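# Cap the marker and leave it on the desk

## Task

Press the cap fully home onto the marker so that it clicks into place, and leave the capped marker lying on the desk. Then open the gripper and move the robot away. The task fails if the robot tips over or ends up leaning, and it does not count if the result only stays in place because the robot is still holding or supporting it.

## Robot and tools

ROBOT. The LinearBot has an omnidirectional wheeled base and a column about 1.75 m tall. A carriage rides up and down it over 1.0 m (lift_m). It carries two identical six-joint arms, left and right, each ending in a two-finger gripper. The arm bases sit roughly 0.57 m + lift_m above the floor, at x 0.27 m and y +0.33 m (left) or -0.33 m (right). Parts of the carriage hang about 0.15 m lower than that. A hand can reach 0.78 m from its shoulder, but only about 0.38 m below its arm base. A hand is about 0.16 m long and 0.1 m wide (0.14 m with the fingers open). The parked arm pose is joints 1 to 6 = 0, 0.05, 0.05, 1.45, 0, 0. With both arms parked the robot measures about 0.95 m across and 0.7 m front to back.

CAMERAS. carriage_camera is fixed on the carriage, facing forward and tilted about 20 degrees down. left_wrist_camera and right_wrist_camera ride on the wrists and look out beyond the fingertips. Images are 896x504 pixels. Calibration data (K, distortion, T_world_to_cam, pos_world) is supplied per camera; 'world' means the base frame. Wrist camera poses grow less accurate at long reach.

FRAMES. Base frame: origin on the floor below the base centre, x forward, y left, z up. The left_hand and right_hand readings are in this frame. Each gives the point halfway between that gripper's pads, plus quat_wxyz. The hand's z axis runs along the fingers, and the fingers open along its y axis. A hand pointing straight up with joints 1, 5 and 6 at 0 reads (1, 0, 0, 0). The odometry frame is the base frame as it stood when the scene began. base_odometry comes from wheel rotation, so slip shows up as motion. Heading is positive to the left, from -3.142 to 3.142.

execute_actions(actions, cameras). actions is a list holding one action or none. An empty list just returns state and pictures. An action may contain "base", "joints" or both. Its motions start together and may finish at different times, and no action runs beyond 15 s.
- base: exactly one key, each a relative move measured from the base position in the latest state report. translate_m: metres, -2 to 2, forward positive. strafe_m: metres, -2 to 2, left positive. rotate_rad: radians, -6.3 to 6.3, counter-clockwise (left) positive.
- joints: a single object keyed by joint name. It covers the lift, both arms and both grippers, and every value is an absolute target. lift_m: 0 to 1 m. For each side (left_ or right_): joint1_rad -2.617 to 3.054 (swings the arm about vertical, 0 straight ahead, positive to the left). joint2_rad 0 to 3.141 (shoulder: 0 upper arm level pointing back, 1.57 vertical, 3.14 level pointing forward). joint3_rad 0 to 3.141 (elbow: 0 folded, 3.14 straight). joint4_rad -1.57 to 1.57 (wrist pitch: 0 in line with the forearm, positive lifts the fingertips). joint5_rad -1.57 to 1.57 (wrist yaw: positive swings the fingertips to the RIGHT, opposite to joint1). joint6_rad -2.094 to 2.094 (roll about the finger axis, positive clockwise looking from the forearm). gripper_m 0 to 0.093 m (gap between pads). Arm joints move at up to 1.8 rad/s (1 to 3) and 2.7 rad/s (4 to 6).
A joint or the base that an action leaves out may keep driving toward its previous target, and the status fields will not show it. An unknown key or a value out of range rejects the whole call, and nothing moves.
- cameras: a list of camera names, or ["all"]. Omitted or null also means all, and [] means none. An unknown name rejects the call.

wait(seconds): 0 to 10. It commands nothing, lets the world run, and returns the same output as an empty action.
zoom_image(camera, region): gives a closer look at a region of that camera's latest full image. region is [x0, y0, x1, y1] in pixels, with the top-left at (0, 0), and spans at most 504x504.
read_manual(section): only "licences" exists; it returns licence text and moves nothing.
finished_scene(scene): ends the given scene number for good and reports whether the task succeeded. Only call it once the result is stable. A reply that contains no tool call ends everything.

RESULTS. The 'pictures' line names the returned images in order. base_status and joint_status describe how each motion of the last accepted action ended:
- done: the target was reached. For the base it only means the wheels turned far enough; a millimetre-scale move may fall short yet say done.
- off_target: the part settled away from its target and may still push toward it. A gripper holding an object usually reads this.
- contact_stop or time_out: the old target is dropped and the part holds where it stopped.
- 'joint command not followed' (with a 'cause:' line) and not_followed: a self-collision check withheld that arm's targets and may retry them on later actions. To clear this, first move only the withheld arm well away, then move the other arm in a later action.
- limit_stop_at_motor_heat: the arm was halted by overheating; send the target again.
on_its_own reports what this call did not command; its 'held at' value is the held target, not the actual position. motor_effort gives percent of maximum, positive toward higher joint values, with the peak of the last action in brackets. Readings are noisy and biased. A lift effort that keeps dropping while lowering means a hand or its load is resting on something. drive_wheels at rest clearly above its free-motion level means the base is pressing on something. Joint torques are raw drive outputs with offsets and noise. Hand positions can be off, more so when the arm is stretched, and a level hand sags 10 to 17 cm under 1 kg. Warning lines include ARM HIT, MOTOR HOT (75 °C) and OVER-TEMPERATURE FAULT (90 °C stops that arm for 10 s; 100 °C makes the arm go limp and fall). If any call reports a stop, the remaining execute_actions, wait and finished_scene calls in that reply are skipped. The simulation keeps running between calls, and the robot holds its last command meanwhile.

CAUTIONS. Only the base and lift have contact stops, and these come late. Arms and grippers keep pushing against obstacles and snap to their targets once freed. After a drive is stopped by contact, back off about 0.2 m along the way you came (or turn back), and repeat if something is still pressed. Never reverse the column into a table edge, as that can tip the robot. Tipping risk rises with a high carriage, outstretched arms, loads, pulling, or abrupt stops; only the images reveal a lean. Do not let the arms collide or press on each other. Keep outstretched arms brief, since they heat quickly. Grip force is about 45 to 60 N per pad. Avoid drops, slams and hard shoves, and do not knock items off the desk.

Each tool is called as name(argument=value, ...) on one line, values as JSON.

## Session

execute_actions(actions=[])

Scene clock: 0.00 s.
Joint torques (N m, as the arm reports them, + toward a larger angle): no reading
base_odometry: x=+0.000 y=+0.000 heading=+0.000 (m, m, rad; odometry frame)
base_status: not commanded
joint_positions: lift_m=+0.297 left_joint1_rad=-0.016 left_joint2_rad=+0.061 left_joint3_rad=+0.067 left_joint4_rad=+1.437 left_joint5_rad=-0.039 left_joint6_rad=-0.037 left_gripper_m=+0.095 right_joint1_rad=+0.007 right_joint2_rad=+0.043 right_joint3_rad=+0.027 right_joint4_rad=+1.417 right_joint5_rad=-0.019 right_joint6_rad=-0.014 right_gripper_m=+0.094
joint_status: not commanded
motor_effort: lift_m=+32 drive_wheels=+1 (%)
left_hand: x=+0.2922 y=+0.3176 z=+1.2776 quat_wxyz=(+0.997, -0.020, +0.064, -0.025) (m; base frame)
right_hand: x=+0.3033 y=-0.3078 z=+1.2659 quat_wxyz=(+0.996, -0.010, +0.085, -0.003) (m; base frame)
pictures: carriage_camera, left_wrist_camera, right_wrist_camera
Images, in order (width x height): carriage_camera 896x504, left_wrist_camera 896x504, right_wrist_camera 896x504.

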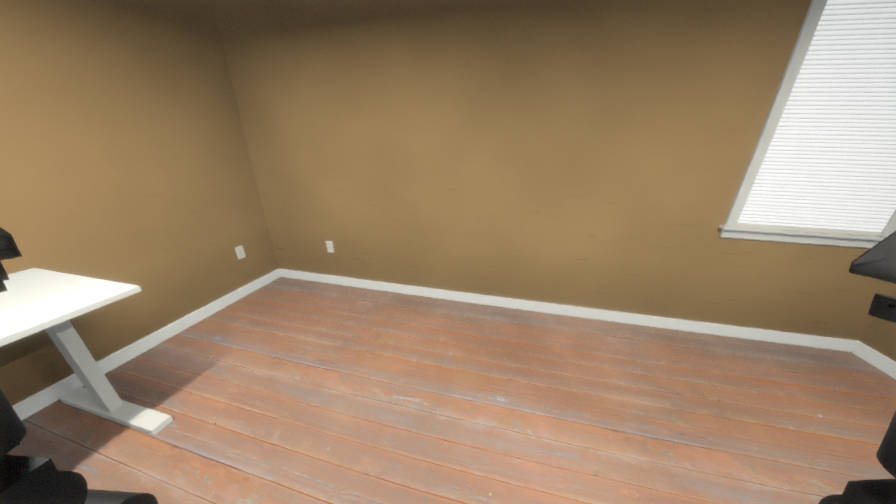

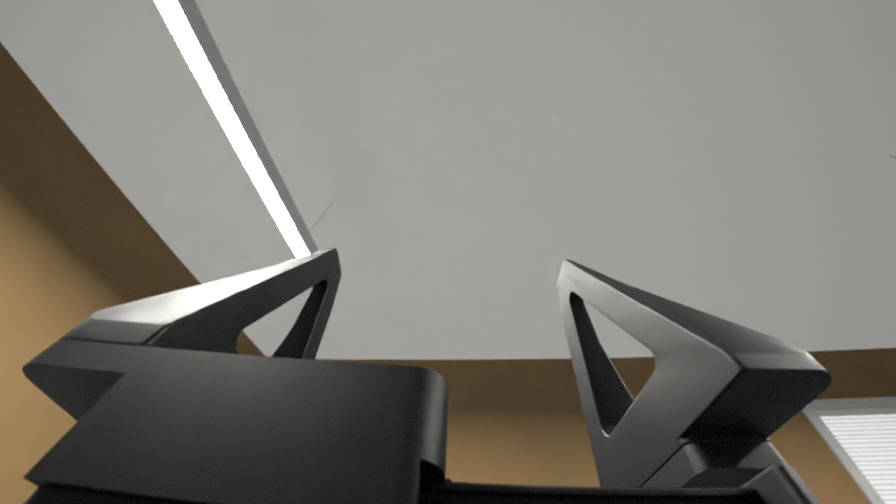

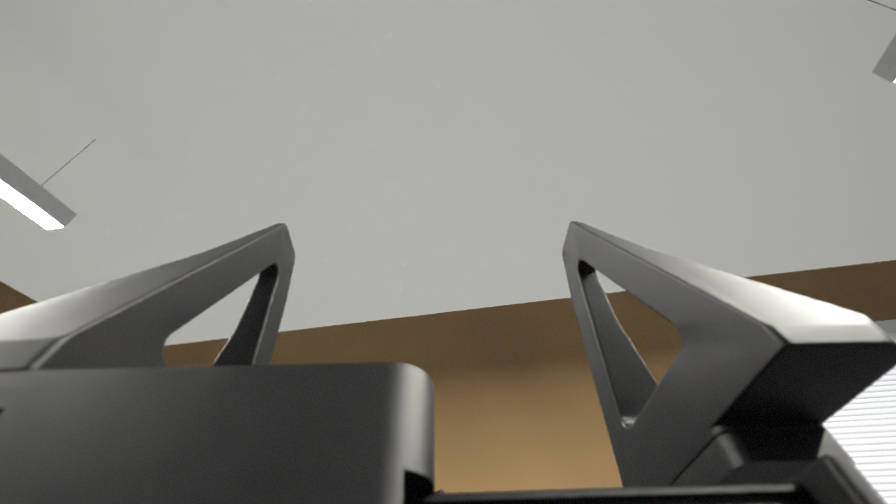

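execute_actions(actions=[{"base":{"rotate_rad":1.3}}], cameras=["carriage_camera"])

Scene clock: 3.70 s.
Joint torques (N m, as the arm reports them, + toward a larger angle): left_arm=[-0.49  4.25  7.24 -0.21 -0.08 -0.01] | right_arm=[ 0.04  4.65  7.1  -0.01  0.02  0.1 ]
base_odometry: x=+0.000 y=+0.000 heading=+1.300 (m, m, rad; odometry frame)
base_status: done
joint_positions: lift_m=+0.297 left_joint1_rad=-0.016 left_joint2_rad=+0.061 left_joint3_rad=+0.067 left_joint4_rad=+1.437 left_joint5_rad=-0.039 left_joint6_rad=-0.037 left_gripper_m=+0.095 right_joint1_rad=+0.007 right_joint2_rad=+0.043 right_joint3_rad=+0.027 right_joint4_rad=+1.417 right_joint5_rad=-0.019 right_joint6_rad=-0.014 right_gripper_m=+0.094
joint_status: not commanded
motor_effort: lift_m=+31(31) drive_wheels=+3(10) (%)
left_hand: x=+0.2922 y=+0.3176 z=+1.2776 quat_wxyz=(+0.997, -0.020, +0.064, -0.025) (m; base frame)
right_hand: x=+0.3033 y=-0.3078 z=+1.2659 quat_wxyz=(+0.996, -0.010, +0.085, -0.003) (m; base frame)
pictures: carriage_camera
Images, in order (width x height): carriage_camera 896x504.

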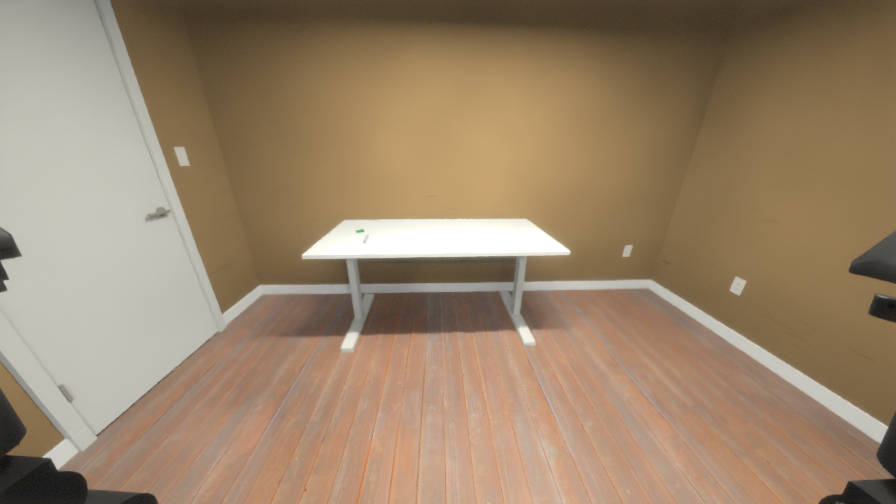

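execute_actions(actions=[{"base":{"strafe_m":0.55},"joints":{"lift_m":0.4}}], cameras=[])

execute_actions(actions=[{"base":{"translate_m":0.9}}], cameras=["carriage_camera"])

zoom_image(camera="carriage_camera", region=[370,270,530,400])

Scene clock: 8.63 s.
Joint torques (N m, as the arm reports them, + toward a larger angle): left_arm=[-0.33  4.26  7.28 -0.19 -0.07 -0.03] | right_arm=[-0.01  4.67  7.13  0.    0.04  0.1 ]
base_odometry: x=-0.530 y=+0.147 heading=+1.300 (m, m, rad; odometry frame)
base_status: done
joint_positions: lift_m=+0.400 left_joint1_rad=-0.016 left_joint2_rad=+0.061 left_joint3_rad=+0.067 left_joint4_rad=+1.437 left_joint5_rad=-0.039 left_joint6_rad=-0.037 left_gripper_m=+0.095 right_joint1_rad=+0.007 right_joint2_rad=+0.043 right_joint3_rad=+0.027 right_joint4_rad=+1.417 right_joint5_rad=-0.019 right_joint6_rad=-0.014 right_gripper_m=+0.094
joint_status: all done
motor_effort: lift_m=+33(40) drive_wheels=-4(11) (%)
left_hand: x=+0.2922 y=+0.3176 z=+1.3802 quat_wxyz=(+0.997, -0.020, +0.064, -0.025) (m; base frame)
right_hand: x=+0.3033 y=-0.3078 z=+1.3684 quat_wxyz=(+0.996, -0.010, +0.085, -0.003) (m; base frame)
pictures: none
No camera images: the call's "cameras" was empty. Leave "cameras" out to get every camera's image.

Scene clock: 12.80 s.
Joint torques (N m, as the arm reports them, + toward a larger angle): left_arm=[-0.34  4.2   7.29 -0.21 -0.08  0.  ] | right_arm=[0.03 4.74 7.12 0.   0.02 0.09]
base_odometry: x=-0.290 y=+1.014 heading=+1.301 (m, m, rad; odometry frame)
base_status: done
joint_positions: lift_m=+0.400 left_joint1_rad=-0.016 left_joint2_rad=+0.061 left_joint3_rad=+0.067 left_joint4_rad=+1.436 left_joint5_rad=-0.039 left_joint6_rad=-0.037 left_gripper_m=+0.095 right_joint1_rad=+0.007 right_joint2_rad=+0.043 right_joint3_rad=+0.027 right_joint4_rad=+1.417 right_joint5_rad=-0.019 right_joint6_rad=-0.014 right_gripper_m=+0.094
joint_status: not commanded
motor_effort: lift_m=+33(32) drive_wheels=-3(12) (%)
left_hand: x=+0.2923 y=+0.3176 z=+1.3802 quat_wxyz=(+0.997, -0.020, +0.064, -0.025) (m; base frame)
right_hand: x=+0.3034 y=-0.3078 z=+1.3684 quat_wxyz=(+0.996, -0.010, +0.085, -0.003) (m; base frame)
pictures: carriage_camera
camera_calibration (this result's frames):
carriage_camera: T_world_to_cam=[[0.0198054, -0.999667, 0.0165363, -0.0266153], [-0.358609, -0.0225418, -0.933216, 1.33943], [0.933278, 0.0125526, -0.358936, 0.313074], [0, 0, 0, 1]] pos_world=[0.188675, -0.000343101, 1.36279]
Images, in order (width x height): carriage_camera 896x504.

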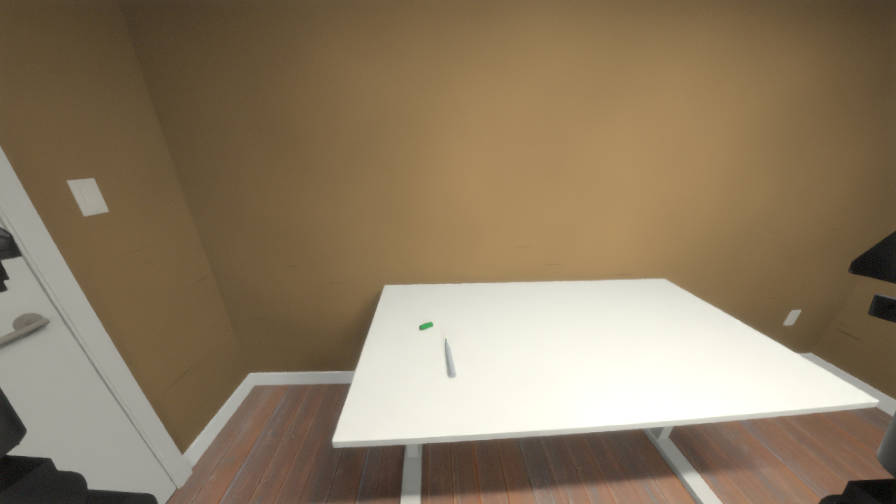

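Region (370, 270, 530, 400) of carriage_camera's 896x504 image, scaled by 3.150, with more detail than that image has; it fills the top 410 rows of this view, and the rest is white.

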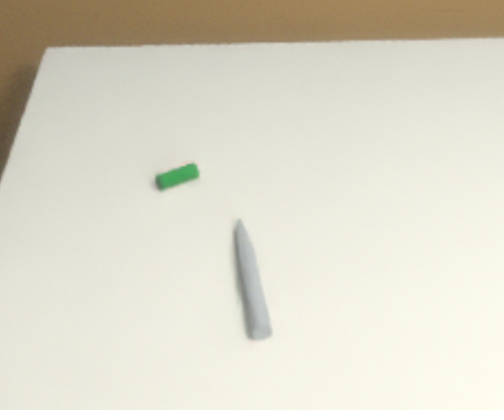

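execute_actions(actions=[{"base":{"translate_m":0.33},"joints":{"lift_m":0.52,"left_joint1_rad":-0.555,"left_joint2_rad":2.699,"left_joint3_rad":1.781,"left_joint4_rad":-0.653,"left_joint6_rad":0.65}}], cameras=["carriage_camera","left_wrist_camera"])

Scene clock: 28.40 s.
Joint torques (N m, as the arm reports them, + toward a larger angle): left_arm=[ -0.81 -15.51   6.71   0.46  -0.08   0.02] | right_arm=[0.03 4.64 7.08 0.01 0.02 0.09]
base_odometry: x=-0.203 y=+1.332 heading=+1.301 (m, m, rad; odometry frame)
base_status: done
joint_positions: lift_m=+0.520 left_joint1_rad=-0.548 left_joint2_rad=+2.698 left_joint3_rad=+1.780 left_joint4_rad=-0.647 left_joint5_rad=-0.039 left_joint6_rad=+0.646 left_gripper_m=+0.095 right_joint1_rad=+0.007 right_joint2_rad=+0.043 right_joint3_rad=+0.027 right_joint4_rad=+1.417 right_joint5_rad=-0.019 right_joint6_rad=-0.014 right_gripper_m=+0.094
joint_status: all done
motor_effort: lift_m=+31(40) drive_wheels=-4(5) (%)
left_hand: x=+0.6527 y=+0.0793 z=+0.8882 quat_wxyz=(+0.002, +0.562, +0.827, +0.020) (m; base frame)
right_hand: x=+0.3034 y=-0.3078 z=+1.4885 quat_wxyz=(+0.996, -0.010, +0.085, -0.003) (m; base frame)
pictures: carriage_camera, left_wrist_camera
camera_calibration (this result's frames):
carriage_camera: T_world_to_cam=[[0.0198054, -0.999667, 0.0165363, -0.0286006], [-0.358609, -0.0225418, -0.933216, 1.45148], [0.933278, 0.0125526, -0.358936, 0.356168], [0, 0, 0, 1]] pos_world=[0.188675, -0.000343101, 1.48285]
left_wrist_camera: T_world_to_cam=[[-0.918818, -0.387866, -0.0730308, 0.699873], [-0.361523, 0.752853, 0.550013, -0.301279], [-0.15835, 0.531764, -0.831957, 0.922394], [0, 0, 0, 1]] pos_world=[0.680197, 0.0077799, 0.984212]
Images, in order (width x height): carriage_camera 896x504, left_wrist_camera 896x504.

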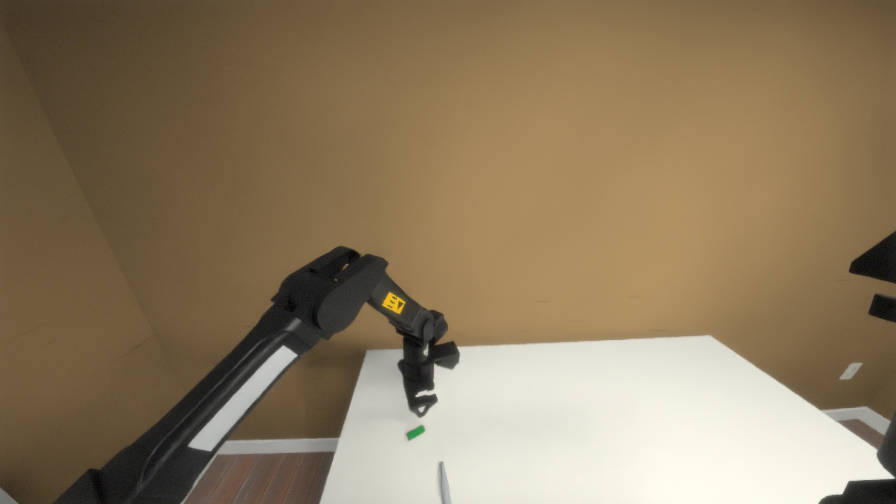

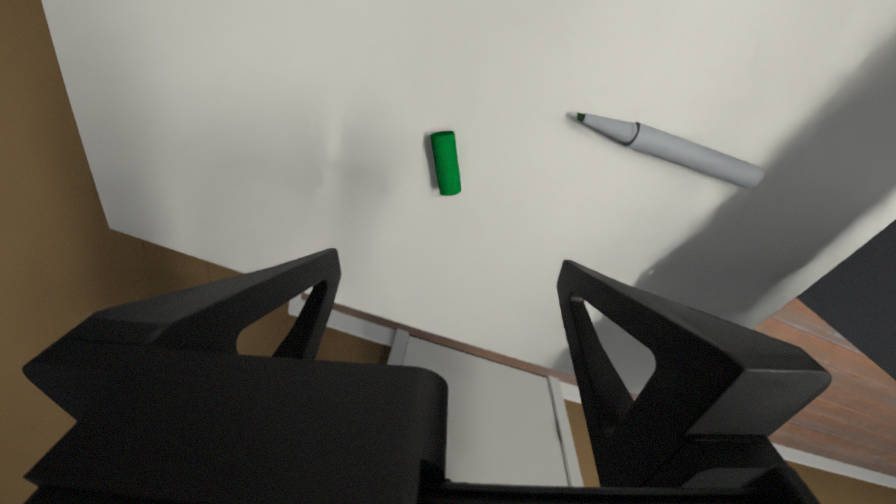

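execute_actions(actions=[{"base":{"translate_m":0.012},"joints":{"lift_m":0.43,"left_joint6_rad":0.55,"left_gripper_m":0.06}}], cameras=["carriage_camera","left_wrist_camera"])

Scene clock: 31.17 s.
Joint torques (N m, as the arm reports them, + toward a larger angle): left_arm=[ -0.84 -15.51   6.76   0.53  -0.11  -0.02] | right_arm=[0.02 4.67 7.16 0.02 0.02 0.09]
base_odometry: x=-0.200 y=+1.344 heading=+1.302 (m, m, rad; odometry frame)
base_status: done
joint_positions: lift_m=+0.430 left_joint1_rad=-0.548 left_joint2_rad=+2.698 left_joint3_rad=+1.780 left_joint4_rad=-0.650 left_joint5_rad=-0.039 left_joint6_rad=+0.553 left_gripper_m=+0.060 right_joint1_rad=+0.007 right_joint2_rad=+0.043 right_joint3_rad=+0.027 right_joint4_rad=+1.417 right_joint5_rad=-0.019 right_joint6_rad=-0.014 right_gripper_m=+0.094
joint_status: all done
motor_effort: lift_m=+29(29) drive_wheels=-3(6) (%)
left_hand: x=+0.6521 y=+0.0797 z=+0.7985 quat_wxyz=(+0.001, +0.523, +0.852, +0.020) (m; base frame)
right_hand: x=+0.3033 y=-0.3078 z=+1.3987 quat_wxyz=(+0.996, -0.010, +0.085, -0.003) (m; base frame)
pictures: carriage_camera, left_wrist_camera
camera_calibration (this result's frames):
carriage_camera: T_world_to_cam=[[0.0198054, -0.999667, 0.0165363, -0.0271152], [-0.358609, -0.0225418, -0.933216, 1.36765], [0.933278, 0.0125526, -0.358936, 0.323926], [0, 0, 0, 1]] pos_world=[0.188675, -0.000343101, 1.39303]
left_wrist_camera: T_world_to_cam=[[-0.879163, -0.4709, -0.0729786, 0.673619], [-0.429489, 0.716698, 0.549439, -0.204817], [-0.206427, 0.51439, -0.832341, 0.880536], [0, 0, 0, 1]] pos_world=[0.68602, 0.0110608, 0.8946]
Images, in order (width x height): carriage_camera 896x504, left_wrist_camera 896x504.

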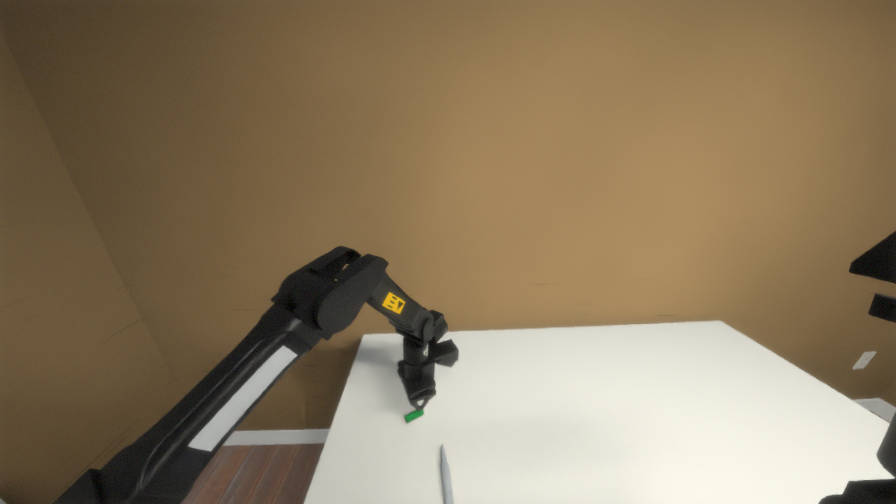

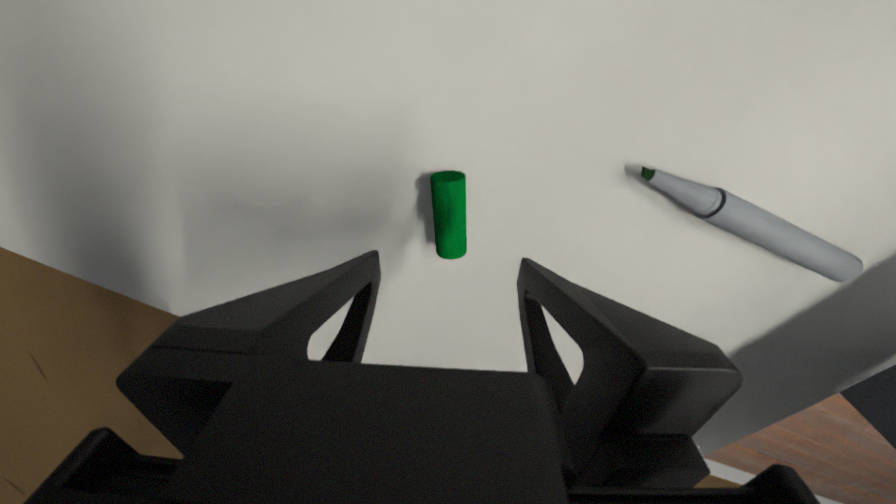

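execute_actions(actions=[{"joints":{"lift_m":0.385}}], cameras=["left_wrist_camera"])

Scene clock: 33.27 s.
Joint torques (N m, as the arm reports them, + toward a larger angle): left_arm=[ -0.79 -15.86   6.64   0.49  -0.09  -0.05] | right_arm=[0.05 4.63 7.13 0.   0.02 0.09]
base_odometry: x=-0.200 y=+1.344 heading=+1.302 (m, m, rad; odometry frame)
base_status: not commanded
joint_positions: lift_m=+0.385 left_joint1_rad=-0.548 left_joint2_rad=+2.701 left_joint3_rad=+1.780 left_joint4_rad=-0.652 left_joint5_rad=-0.039 left_joint6_rad=+0.553 left_gripper_m=+0.060 right_joint1_rad=+0.007 right_joint2_rad=+0.043 right_joint3_rad=+0.027 right_joint4_rad=+1.417 right_joint5_rad=-0.019 right_joint6_rad=-0.014 right_gripper_m=+0.094
joint_status: all done
motor_effort: lift_m=+29(30) drive_wheels=-3(3) (%)
left_hand: x=+0.6509 y=+0.0804 z=+0.7521 quat_wxyz=(-0.001, +0.523, +0.852, +0.019) (m; base frame)
right_hand: x=+0.3033 y=-0.3078 z=+1.3536 quat_wxyz=(+0.996, -0.010, +0.085, -0.003) (m; base frame)
pictures: left_wrist_camera
camera_calibration (this result's frames):
left_wrist_camera: T_world_to_cam=[[-0.879466, -0.470715, -0.0704723, 0.667847], [-0.427155, 0.715274, 0.553102, -0.184509], [-0.209946, 0.516537, -0.830128, 0.841799], [0, 0, 0, 1]] pos_world=[0.685268, 0.01152, 0.847918]
Images, in order (width x height): left_wrist_camera 896x504.

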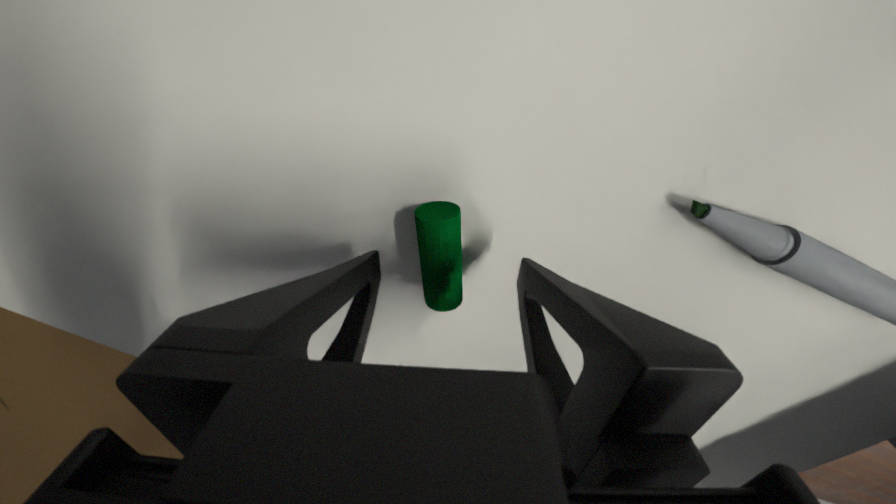

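execute_actions(actions=[{"joints":{"lift_m":0.373}}], cameras=["left_wrist_camera"])

execute_actions(actions=[{"joints":{"left_gripper_m":0.0}}], cameras=["left_wrist_camera"])

Scene clock: 35.63 s.
Joint torques (N m, as the arm reports them, + toward a larger angle): left_arm=[ -0.66 -15.68   6.75   0.52  -0.12  -0.05] | right_arm=[0.02 4.67 7.17 0.01 0.02 0.1 ]
base_odometry: x=-0.200 y=+1.344 heading=+1.302 (m, m, rad; odometry frame)
base_status: not commanded
joint_positions: lift_m=+0.373 left_joint1_rad=-0.548 left_joint2_rad=+2.701 left_joint3_rad=+1.780 left_joint4_rad=-0.653 left_joint5_rad=-0.039 left_joint6_rad=+0.553 left_gripper_m=+0.060 right_joint1_rad=+0.007 right_joint2_rad=+0.043 right_joint3_rad=+0.027 right_joint4_rad=+1.417 right_joint5_rad=-0.019 right_joint6_rad=-0.014 right_gripper_m=+0.094
joint_status: all done
motor_effort: lift_m=+29(30) drive_wheels=-3(3) (%)
left_hand: x=+0.6507 y=+0.0805 z=+0.7401 quat_wxyz=(-0.001, +0.523, +0.852, +0.019) (m; base frame)
right_hand: x=+0.3033 y=-0.3078 z=+1.3416 quat_wxyz=(+0.996, -0.010, +0.085, -0.003) (m; base frame)
pictures: left_wrist_camera
camera_calibration (this result's frames):
left_wrist_camera: T_world_to_cam=[[-0.879512, -0.470687, -0.0700866, 0.666649], [-0.426795, 0.715054, 0.553664, -0.178644], [-0.210487, 0.516867, -0.829786, 0.831827], [0, 0, 0, 1]] pos_world=[0.68517, 0.0115796, 0.83587]
Images, in order (width x height): left_wrist_camera 896x504.

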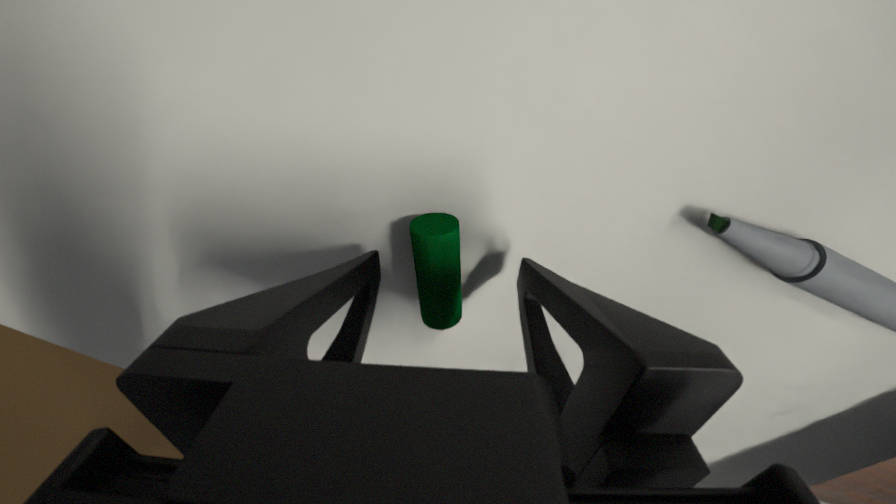

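Scene clock: 36.27 s.
Joint torques (N m, as the arm reports them, + toward a larger angle): left_arm=[ -0.92 -15.77   6.62   0.51  -0.11  -0.04] | right_arm=[0.   4.64 7.17 0.   0.02 0.09]
base_odometry: x=-0.200 y=+1.344 heading=+1.302 (m, m, rad; odometry frame)
base_status: not commanded
joint_positions: lift_m=+0.373 left_joint1_rad=-0.548 left_joint2_rad=+2.701 left_joint3_rad=+1.780 left_joint4_rad=-0.653 left_joint5_rad=-0.039 left_joint6_rad=+0.553 left_gripper_m=+0.017 right_joint1_rad=+0.007 right_joint2_rad=+0.043 right_joint3_rad=+0.027 right_joint4_rad=+1.417 right_joint5_rad=-0.019 right_joint6_rad=-0.014 right_gripper_m=+0.094
joint_status: left_gripper_m off_target (ended at +0.017, target +0.000)
motor_effort: lift_m=+29(29) drive_wheels=+2(3) (%)
left_hand: x=+0.6507 y=+0.0805 z=+0.7401 quat_wxyz=(-0.001, +0.523, +0.852, +0.019) (m; base frame)
right_hand: x=+0.3033 y=-0.3078 z=+1.3416 quat_wxyz=(+0.996, -0.010, +0.085, -0.003) (m; base frame)
pictures: left_wrist_camera
camera_calibration (this result's frames):
left_wrist_camera: T_world_to_cam=[[-0.879512, -0.470687, -0.0700866, 0.666649], [-0.426795, 0.715054, 0.553664, -0.178644], [-0.210487, 0.516867, -0.829786, 0.831827], [0, 0, 0, 1]] pos_world=[0.68517, 0.0115796, 0.83587]
Images, in order (width x height): left_wrist_camera 896x504.

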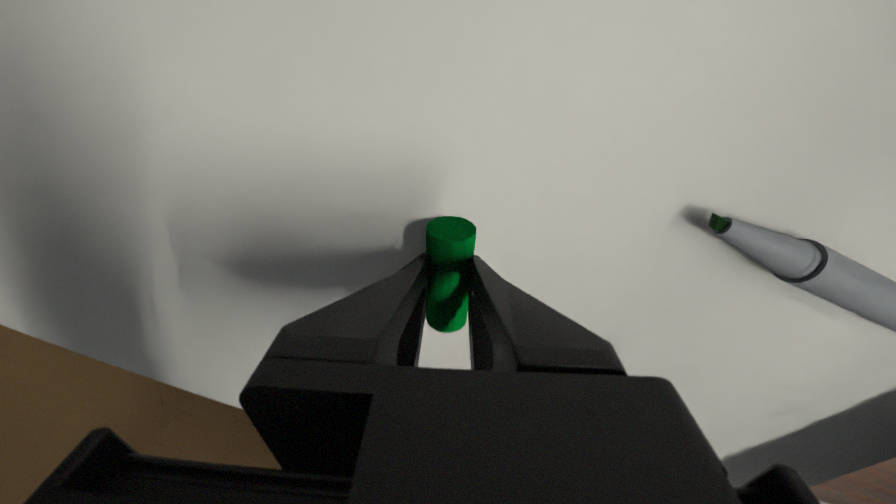

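execute_actions(actions=[{"joints":{"lift_m":0.45,"left_joint2_rad":1.572,"left_joint3_rad":0.819,"left_joint4_rad":0.753,"left_joint6_rad":0,"left_joint5_rad":0,"left_joint1_rad":0}}], cameras=[])

execute_actions(actions=[{"joints":{"right_joint1_rad":0.93,"right_joint2_rad":2.49,"right_joint3_rad":1.31,"right_joint4_rad":-0.39,"right_joint6_rad":0.78,"right_gripper_m":0.06}}])

Scene clock: 41.77 s.
Joint torques (N m, as the arm reports them, + toward a larger angle): left_arm=[-1.07 -8.45  7.54  2.48 -0.02 -0.03] | right_arm=[0.04 4.63 7.11 0.01 0.02 0.1 ]
base_odometry: x=-0.200 y=+1.344 heading=+1.302 (m, m, rad; odometry frame)
base_status: not commanded
joint_positions: lift_m=+0.450 left_joint1_rad=+0.010 left_joint2_rad=+1.573 left_joint3_rad=+0.836 left_joint4_rad=+0.757 left_joint5_rad=-0.007 left_joint6_rad=+0.003 left_gripper_m=+0.017 right_joint1_rad=+0.007 right_joint2_rad=+0.043 right_joint3_rad=+0.027 right_joint4_rad=+1.417 right_joint5_rad=-0.019 right_joint6_rad=-0.014 right_gripper_m=+0.094
joint_status: all done
motor_effort: lift_m=+32(40) drive_wheels=-3(4) (%)
left_hand: x=+0.7478 y=+0.3175 z=+1.2572 quat_wxyz=(+0.714, -0.005, +0.700, +0.007) (m; base frame)
right_hand: x=+0.3033 y=-0.3078 z=+1.4184 quat_wxyz=(+0.996, -0.010, +0.085, -0.003) (m; base frame)
pictures: none
No camera images: the call's "cameras" was empty. Leave "cameras" out to get every camera's image.

Scene clock: 44.00 s.
Joint torques (N m, as the arm reports them, + toward a larger angle): left_arm=[-1.27 -8.5   7.37  2.49 -0.03 -0.04] | right_arm=[  0.28 -12.99   4.83   0.51   0.05   0.14]
base_odometry: x=-0.200 y=+1.344 heading=+1.302 (m, m, rad; odometry frame)
base_status: not commanded
joint_positions: lift_m=+0.450 left_joint1_rad=+0.010 left_joint2_rad=+1.573 left_joint3_rad=+0.836 left_joint4_rad=+0.757 left_joint5_rad=-0.007 left_joint6_rad=+0.003 left_gripper_m=+0.017 right_joint1_rad=+0.927 right_joint2_rad=+2.481 right_joint3_rad=+1.312 right_joint4_rad=-0.385 right_joint5_rad=-0.019 right_joint6_rad=+0.775 right_gripper_m=+0.060
joint_status: all done
motor_effort: lift_m=+32(32) drive_wheels=-3(3) (%)
left_hand: x=+0.7478 y=+0.3175 z=+1.2572 quat_wxyz=(+0.714, -0.005, +0.700, +0.007) (m; base frame)
right_hand: x=+0.4871 y=-0.0025 z=+0.8229 quat_wxyz=(-0.002, -0.076, +0.997, +0.013) (m; base frame)
pictures: carriage_camera, left_wrist_camera, right_wrist_camera
camera_calibration (this result's frames):
carriage_camera: T_world_to_cam=[[0.0198054, -0.999667, 0.0165363, -0.0274424], [-0.358609, -0.0225418, -0.933216, 1.38611], [0.933278, 0.0125526, -0.358936, 0.331028], [0, 0, 0, 1]] pos_world=[0.188675, -0.000343101, 1.41281]
left_wrist_camera: T_world_to_cam=[[0.0542319, -0.998299, 0.0213973, 0.254006], [-0.519155, -0.0464946, -0.853415, 1.4869], [0.852958, 0.0351738, -0.520793, 0.12805], [0, 0, 0, 1]] pos_world=[0.648935, 0.318203, 1.3302]
right_wrist_camera: T_world_to_cam=[[0.148852, -0.988827, 0.00806103, -0.0857134], [-0.783852, -0.113019, 0.610576, -0.118822], [-0.602842, -0.0972042, -0.791917, 1.07153], [0, 0, 0, 1]] pos_world=[0.565582, 0.00597222, 0.921802]
Images, in order (width x height): carriage_camera 896x504, left_wrist_camera 896x504, right_wrist_camera 896x504.

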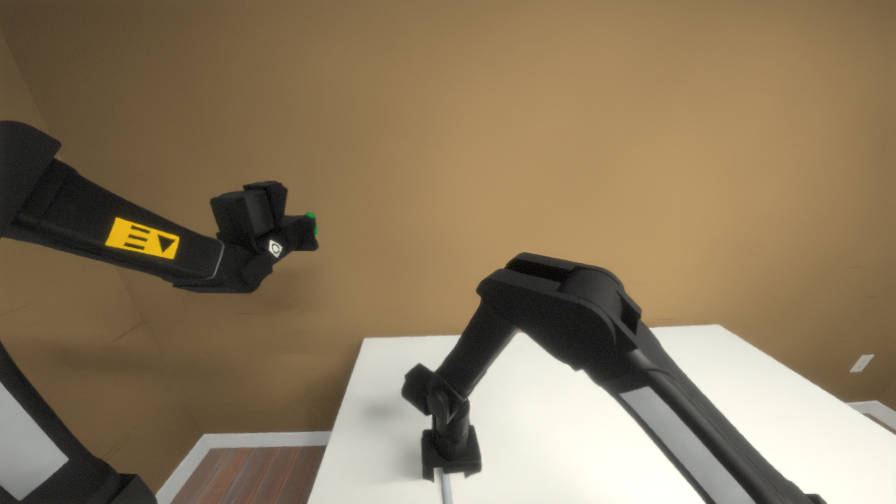

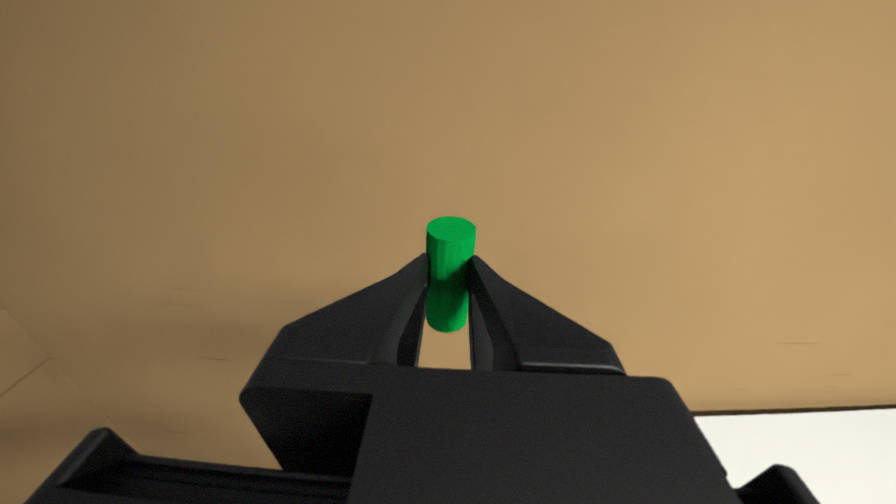

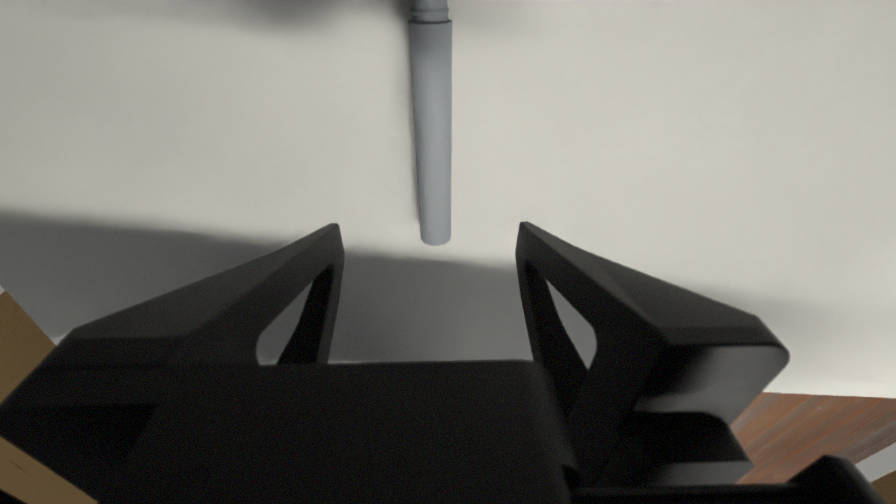

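Good placement.

execute_actions(actions=[{"joints":{"lift_m":0.378}}], cameras=["right_wrist_camera"])

Scene clock: 45.73 s.
Joint torques (N m, as the arm reports them, + toward a larger angle): left_arm=[-1.12 -8.48  8.5   2.55 -0.04 -0.03] | right_arm=[  0.3  -12.75   4.99   0.57   0.06   0.14]
base_odometry: x=-0.200 y=+1.344 heading=+1.302 (m, m, rad; odometry frame)
base_status: not commanded
joint_positions: lift_m=+0.378 left_joint1_rad=+0.010 left_joint2_rad=+1.573 left_joint3_rad=+0.826 left_joint4_rad=+0.751 left_joint5_rad=-0.006 left_joint6_rad=+0.003 left_gripper_m=+0.017 right_joint1_rad=+0.927 right_joint2_rad=+2.482 right_joint3_rad=+1.312 right_joint4_rad=-0.386 right_joint5_rad=-0.019 right_joint6_rad=+0.775 right_gripper_m=+0.060
joint_status: all done
motor_effort: lift_m=+29(30) drive_wheels=-3(3) (%)
left_hand: x=+0.7466 y=+0.3173 z=+1.1794 quat_wxyz=(+0.708, -0.005, +0.706, +0.007) (m; base frame)
right_hand: x=+0.4869 y=-0.0028 z=+0.7509 quat_wxyz=(-0.002, -0.076, +0.997, +0.012) (m; base frame)
pictures: right_wrist_camera
camera_calibration (this result's frames):
right_wrist_camera: T_world_to_cam=[[0.148483, -0.988873, 0.0091329, -0.0860426], [-0.78333, -0.111973, 0.611438, -0.075954], [-0.603611, -0.0979422, -0.79124, 1.01415], [0, 0, 0, 1]] pos_world=[0.565433, 0.00573849, 0.849665]
Images, in order (width x height): right_wrist_camera 896x504.

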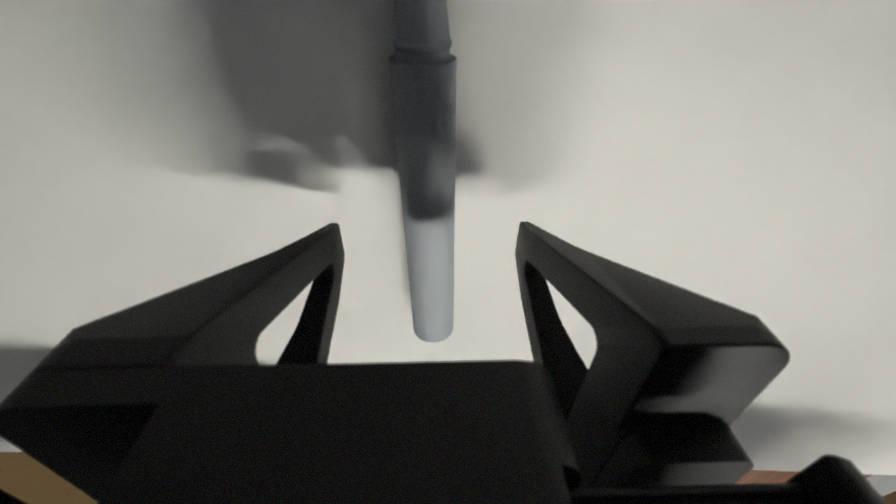

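execute_actions(actions=[{"joints":{"lift_m":0.363}}], cameras=[])

execute_actions(actions=[{"joints":{"right_gripper_m":0}}], cameras=["right_wrist_camera"])

Scene clock: 48.13 s.
Joint torques (N m, as the arm reports them, + toward a larger angle): left_arm=[-1.14 -8.16  8.55  2.55 -0.02 -0.03] | right_arm=[  0.32 -13.18   4.93   0.52   0.06   0.14]
base_odometry: x=-0.200 y=+1.344 heading=+1.302 (m, m, rad; odometry frame)
base_status: not commanded
joint_positions: lift_m=+0.363 left_joint1_rad=+0.010 left_joint2_rad=+1.574 left_joint3_rad=+0.825 left_joint4_rad=+0.752 left_joint5_rad=-0.006 left_joint6_rad=+0.003 left_gripper_m=+0.017 right_joint1_rad=+0.927 right_joint2_rad=+2.484 right_joint3_rad=+1.312 right_joint4_rad=-0.386 right_joint5_rad=-0.019 right_joint6_rad=+0.775 right_gripper_m=+0.060
joint_status: all done
motor_effort: lift_m=+29(30) drive_wheels=+2(3) (%)
left_hand: x=+0.7466 y=+0.3173 z=+1.1642 quat_wxyz=(+0.708, -0.005, +0.706, +0.007) (m; base frame)
right_hand: x=+0.4865 y=-0.0035 z=+0.7349 quat_wxyz=(-0.003, -0.076, +0.997, +0.011) (m; base frame)
pictures: none
No camera images: the call's "cameras" was empty. Leave "cameras" out to get every camera's image.

Scene clock: 48.77 s.
Joint torques (N m, as the arm reports them, + toward a larger angle): left_arm=[-1.06 -8.37  8.4   2.57 -0.03 -0.03] | right_arm=[  0.28 -13.05   4.87   0.53   0.05   0.13]
base_odometry: x=-0.200 y=+1.344 heading=+1.302 (m, m, rad; odometry frame)
base_status: not commanded
joint_positions: lift_m=+0.363 left_joint1_rad=+0.010 left_joint2_rad=+1.574 left_joint3_rad=+0.825 left_joint4_rad=+0.753 left_joint5_rad=-0.006 left_joint6_rad=+0.003 left_gripper_m=+0.017 right_joint1_rad=+0.927 right_joint2_rad=+2.484 right_joint3_rad=+1.312 right_joint4_rad=-0.386 right_joint5_rad=-0.019 right_joint6_rad=+0.775 right_gripper_m=+0.017
joint_status: right_gripper_m off_target (ended at +0.017, target +0.000)
motor_effort: lift_m=+30(29) drive_wheels=-3(3) (%)
left_hand: x=+0.7466 y=+0.3173 z=+1.1643 quat_wxyz=(+0.709, -0.005, +0.706, +0.007) (m; base frame)
right_hand: x=+0.4865 y=-0.0035 z=+0.7349 quat_wxyz=(-0.003, -0.076, +0.997, +0.011) (m; base frame)
pictures: right_wrist_camera
camera_calibration (this result's frames):
right_wrist_camera: T_world_to_cam=[[0.148491, -0.988849, 0.0112794, -0.0880615], [-0.782537, -0.110521, 0.612716, -0.0678731], [-0.604637, -0.0998094, -0.790223, 1.00092], [0, 0, 0, 1]] pos_world=[0.565155, 0.00531988, 0.833527]
Images, in order (width x height): right_wrist_camera 896x504.

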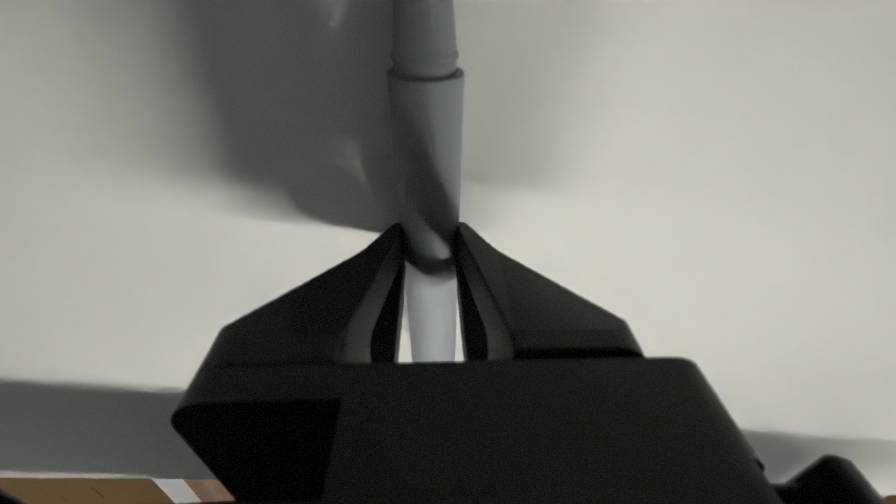

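execute_actions(actions=[{"joints":{"lift_m":0.43}}], cameras=[])

execute_actions(actions=[{"base":{"translate_m":-0.24},"joints":{"right_joint1_rad":0.692,"right_joint2_rad":2.058,"right_joint3_rad":0.64,"right_joint4_rad":1.418,"right_joint5_rad":0,"right_joint6_rad":0}}], cameras=[])

execute_actions(actions=[{"joints":{"lift_m":0.14,"left_joint1_rad":-0.692}}])

Scene clock: 52.13 s.
Joint torques (N m, as the arm reports them, + toward a larger angle): left_arm=[-1.05 -8.35  8.61  2.48 -0.06 -0.04] | right_arm=[  0.31 -13.17   4.91   0.52   0.05   0.14]
base_odometry: x=-0.200 y=+1.344 heading=+1.302 (m, m, rad; odometry frame)
base_status: not commanded
joint_positions: lift_m=+0.430 left_joint1_rad=+0.010 left_joint2_rad=+1.572 left_joint3_rad=+0.825 left_joint4_rad=+0.761 left_joint5_rad=-0.005 left_joint6_rad=+0.003 left_gripper_m=+0.017 right_joint1_rad=+0.927 right_joint2_rad=+2.485 right_joint3_rad=+1.312 right_joint4_rad=-0.386 right_joint5_rad=-0.019 right_joint6_rad=+0.775 right_gripper_m=+0.017
joint_status: all done
motor_effort: lift_m=+33(40) drive_wheels=+2(3) (%)
left_hand: x=+0.7463 y=+0.3173 z=+1.2339 quat_wxyz=(+0.712, -0.005, +0.702, +0.006) (m; base frame)
right_hand: x=+0.4864 y=-0.0036 z=+0.8015 quat_wxyz=(-0.003, -0.076, +0.997, +0.011) (m; base frame)
pictures: none
No camera images: the call's "cameras" was empty. Leave "cameras" out to get every camera's image.

Scene clock: 54.43 s.
Joint torques (N m, as the arm reports them, + toward a larger angle): left_arm=[-1.03 -8.22  8.58  2.47 -0.04 -0.03] | right_arm=[  0.69 -11.63   4.48   2.73  -0.02   0.05]
base_odometry: x=-0.264 y=+1.113 heading=+1.302 (m, m, rad; odometry frame)
base_status: done
joint_positions: lift_m=+0.430 left_joint1_rad=+0.009 left_joint2_rad=+1.572 left_joint3_rad=+0.825 left_joint4_rad=+0.760 left_joint5_rad=-0.005 left_joint6_rad=+0.003 left_gripper_m=+0.017 right_joint1_rad=+0.685 right_joint2_rad=+2.072 right_joint3_rad=+0.651 right_joint4_rad=+1.414 right_joint5_rad=+0.001 right_joint6_rad=+0.005 right_gripper_m=+0.017
joint_status: all done
motor_effort: lift_m=+33(33) drive_wheels=-1(5) (%)
left_hand: x=+0.7463 y=+0.3164 z=+1.2337 quat_wxyz=(+0.712, -0.004, +0.702, +0.006) (m; base frame)
right_hand: x=+0.6381 y=-0.0025 z=+1.0850 quat_wxyz=(+0.663, -0.236, +0.669, +0.238) (m; base frame)
pictures: none
No camera images: the call's "cameras" was empty. Leave "cameras" out to get every camera's image.

Scene clock: 56.13 s.
Joint torques (N m, as the arm reports them, + toward a larger angle): left_arm=[-0.69 -8.23  8.55  2.51 -0.09 -0.04] | right_arm=[  0.64 -10.92   4.5    2.75   0.01   0.06]
base_odometry: x=-0.264 y=+1.113 heading=+1.302 (m, m, rad; odometry frame)
base_status: not commanded
joint_positions: lift_m=+0.140 left_joint1_rad=-0.691 left_joint2_rad=+1.572 left_joint3_rad=+0.825 left_joint4_rad=+0.752 left_joint5_rad=+0.001 left_joint6_rad=+0.003 left_gripper_m=+0.017 right_joint1_rad=+0.685 right_joint2_rad=+2.064 right_joint3_rad=+0.651 right_joint4_rad=+1.414 right_joint5_rad=+0.001 right_joint6_rad=+0.005 right_gripper_m=+0.017
joint_status: all done
motor_effort: lift_m=+29(29) drive_wheels=+0(2) (%)
left_hand: x=+0.6345 y=+0.0009 z=+0.9423 quat_wxyz=(+0.668, +0.240, +0.663, -0.240) (m; base frame)
right_hand: x=+0.6382 y=-0.0025 z=+0.7991 quat_wxyz=(+0.666, -0.235, +0.667, +0.239) (m; base frame)
pictures: carriage_camera, left_wrist_camera, right_wrist_camera
camera_calibration (this result's frames):
carriage_camera: T_world_to_cam=[[0.0198054, -0.999667, 0.0165363, -0.0223199], [-0.358609, -0.0225418, -0.933216, 1.09702], [0.933278, 0.0125526, -0.358936, 0.219837], [0, 0, 0, 1]] pos_world=[0.188675, -0.000343101, 1.10303]
left_wrist_camera: T_world_to_cam=[[-0.608725, -0.793109, 0.0207772, 0.371884], [-0.432682, 0.309912, -0.846606, 1.08299], [0.665011, -0.52434, -0.531815, 0.202001], [0, 0, 0, 1]] pos_world=[0.560631, 0.0652304, 1.01656]
right_wrist_camera: T_world_to_cam=[[0.605295, -0.795957, -0.00842999, -0.385634], [-0.489089, -0.363536, -0.792864, 0.946913], [0.628021, 0.48404, -0.60934, 0.213796], [0, 0, 0, 1]] pos_world=[0.562278, -0.0661967, 0.877797]
Images, in order (width x height): carriage_camera 896x504, left_wrist_camera 896x504, right_wrist_camera 896x504.

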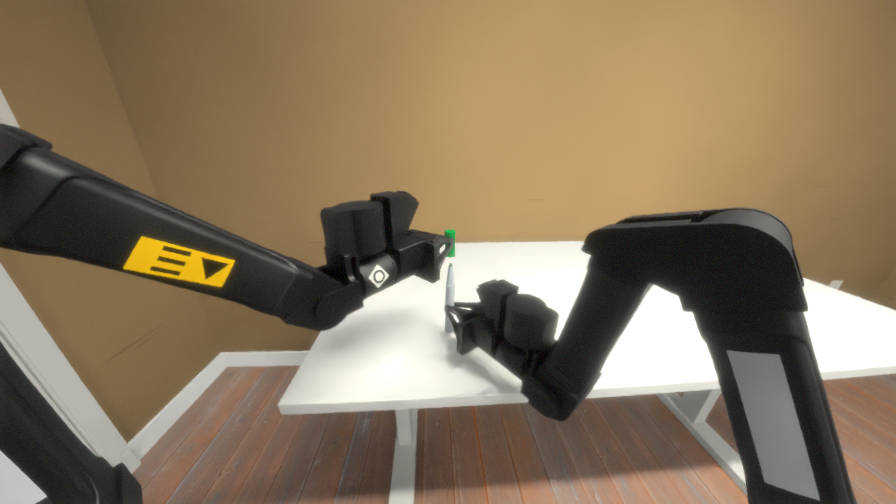

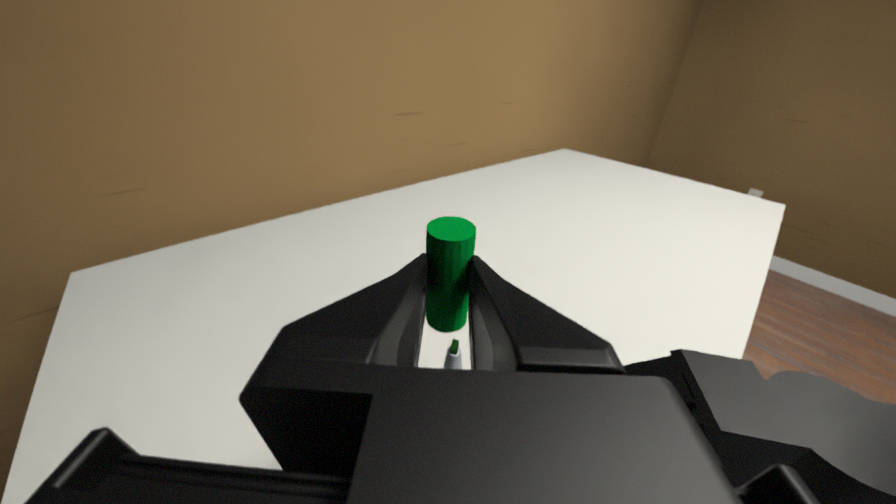

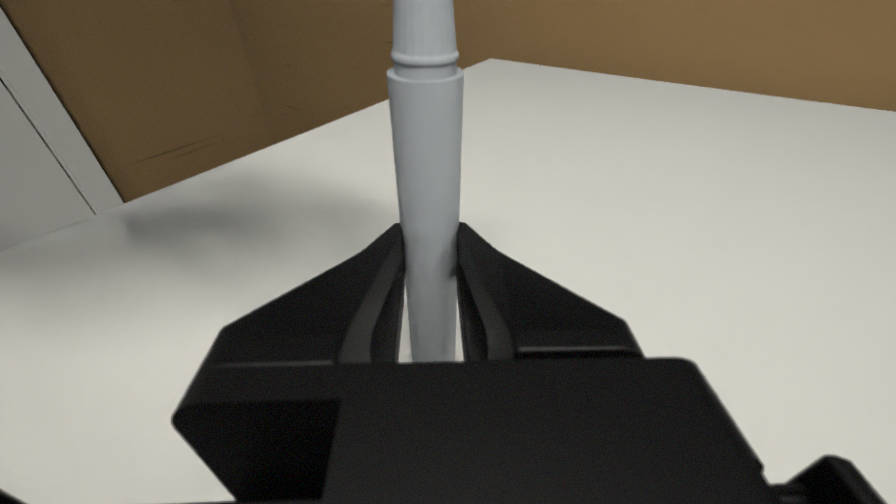

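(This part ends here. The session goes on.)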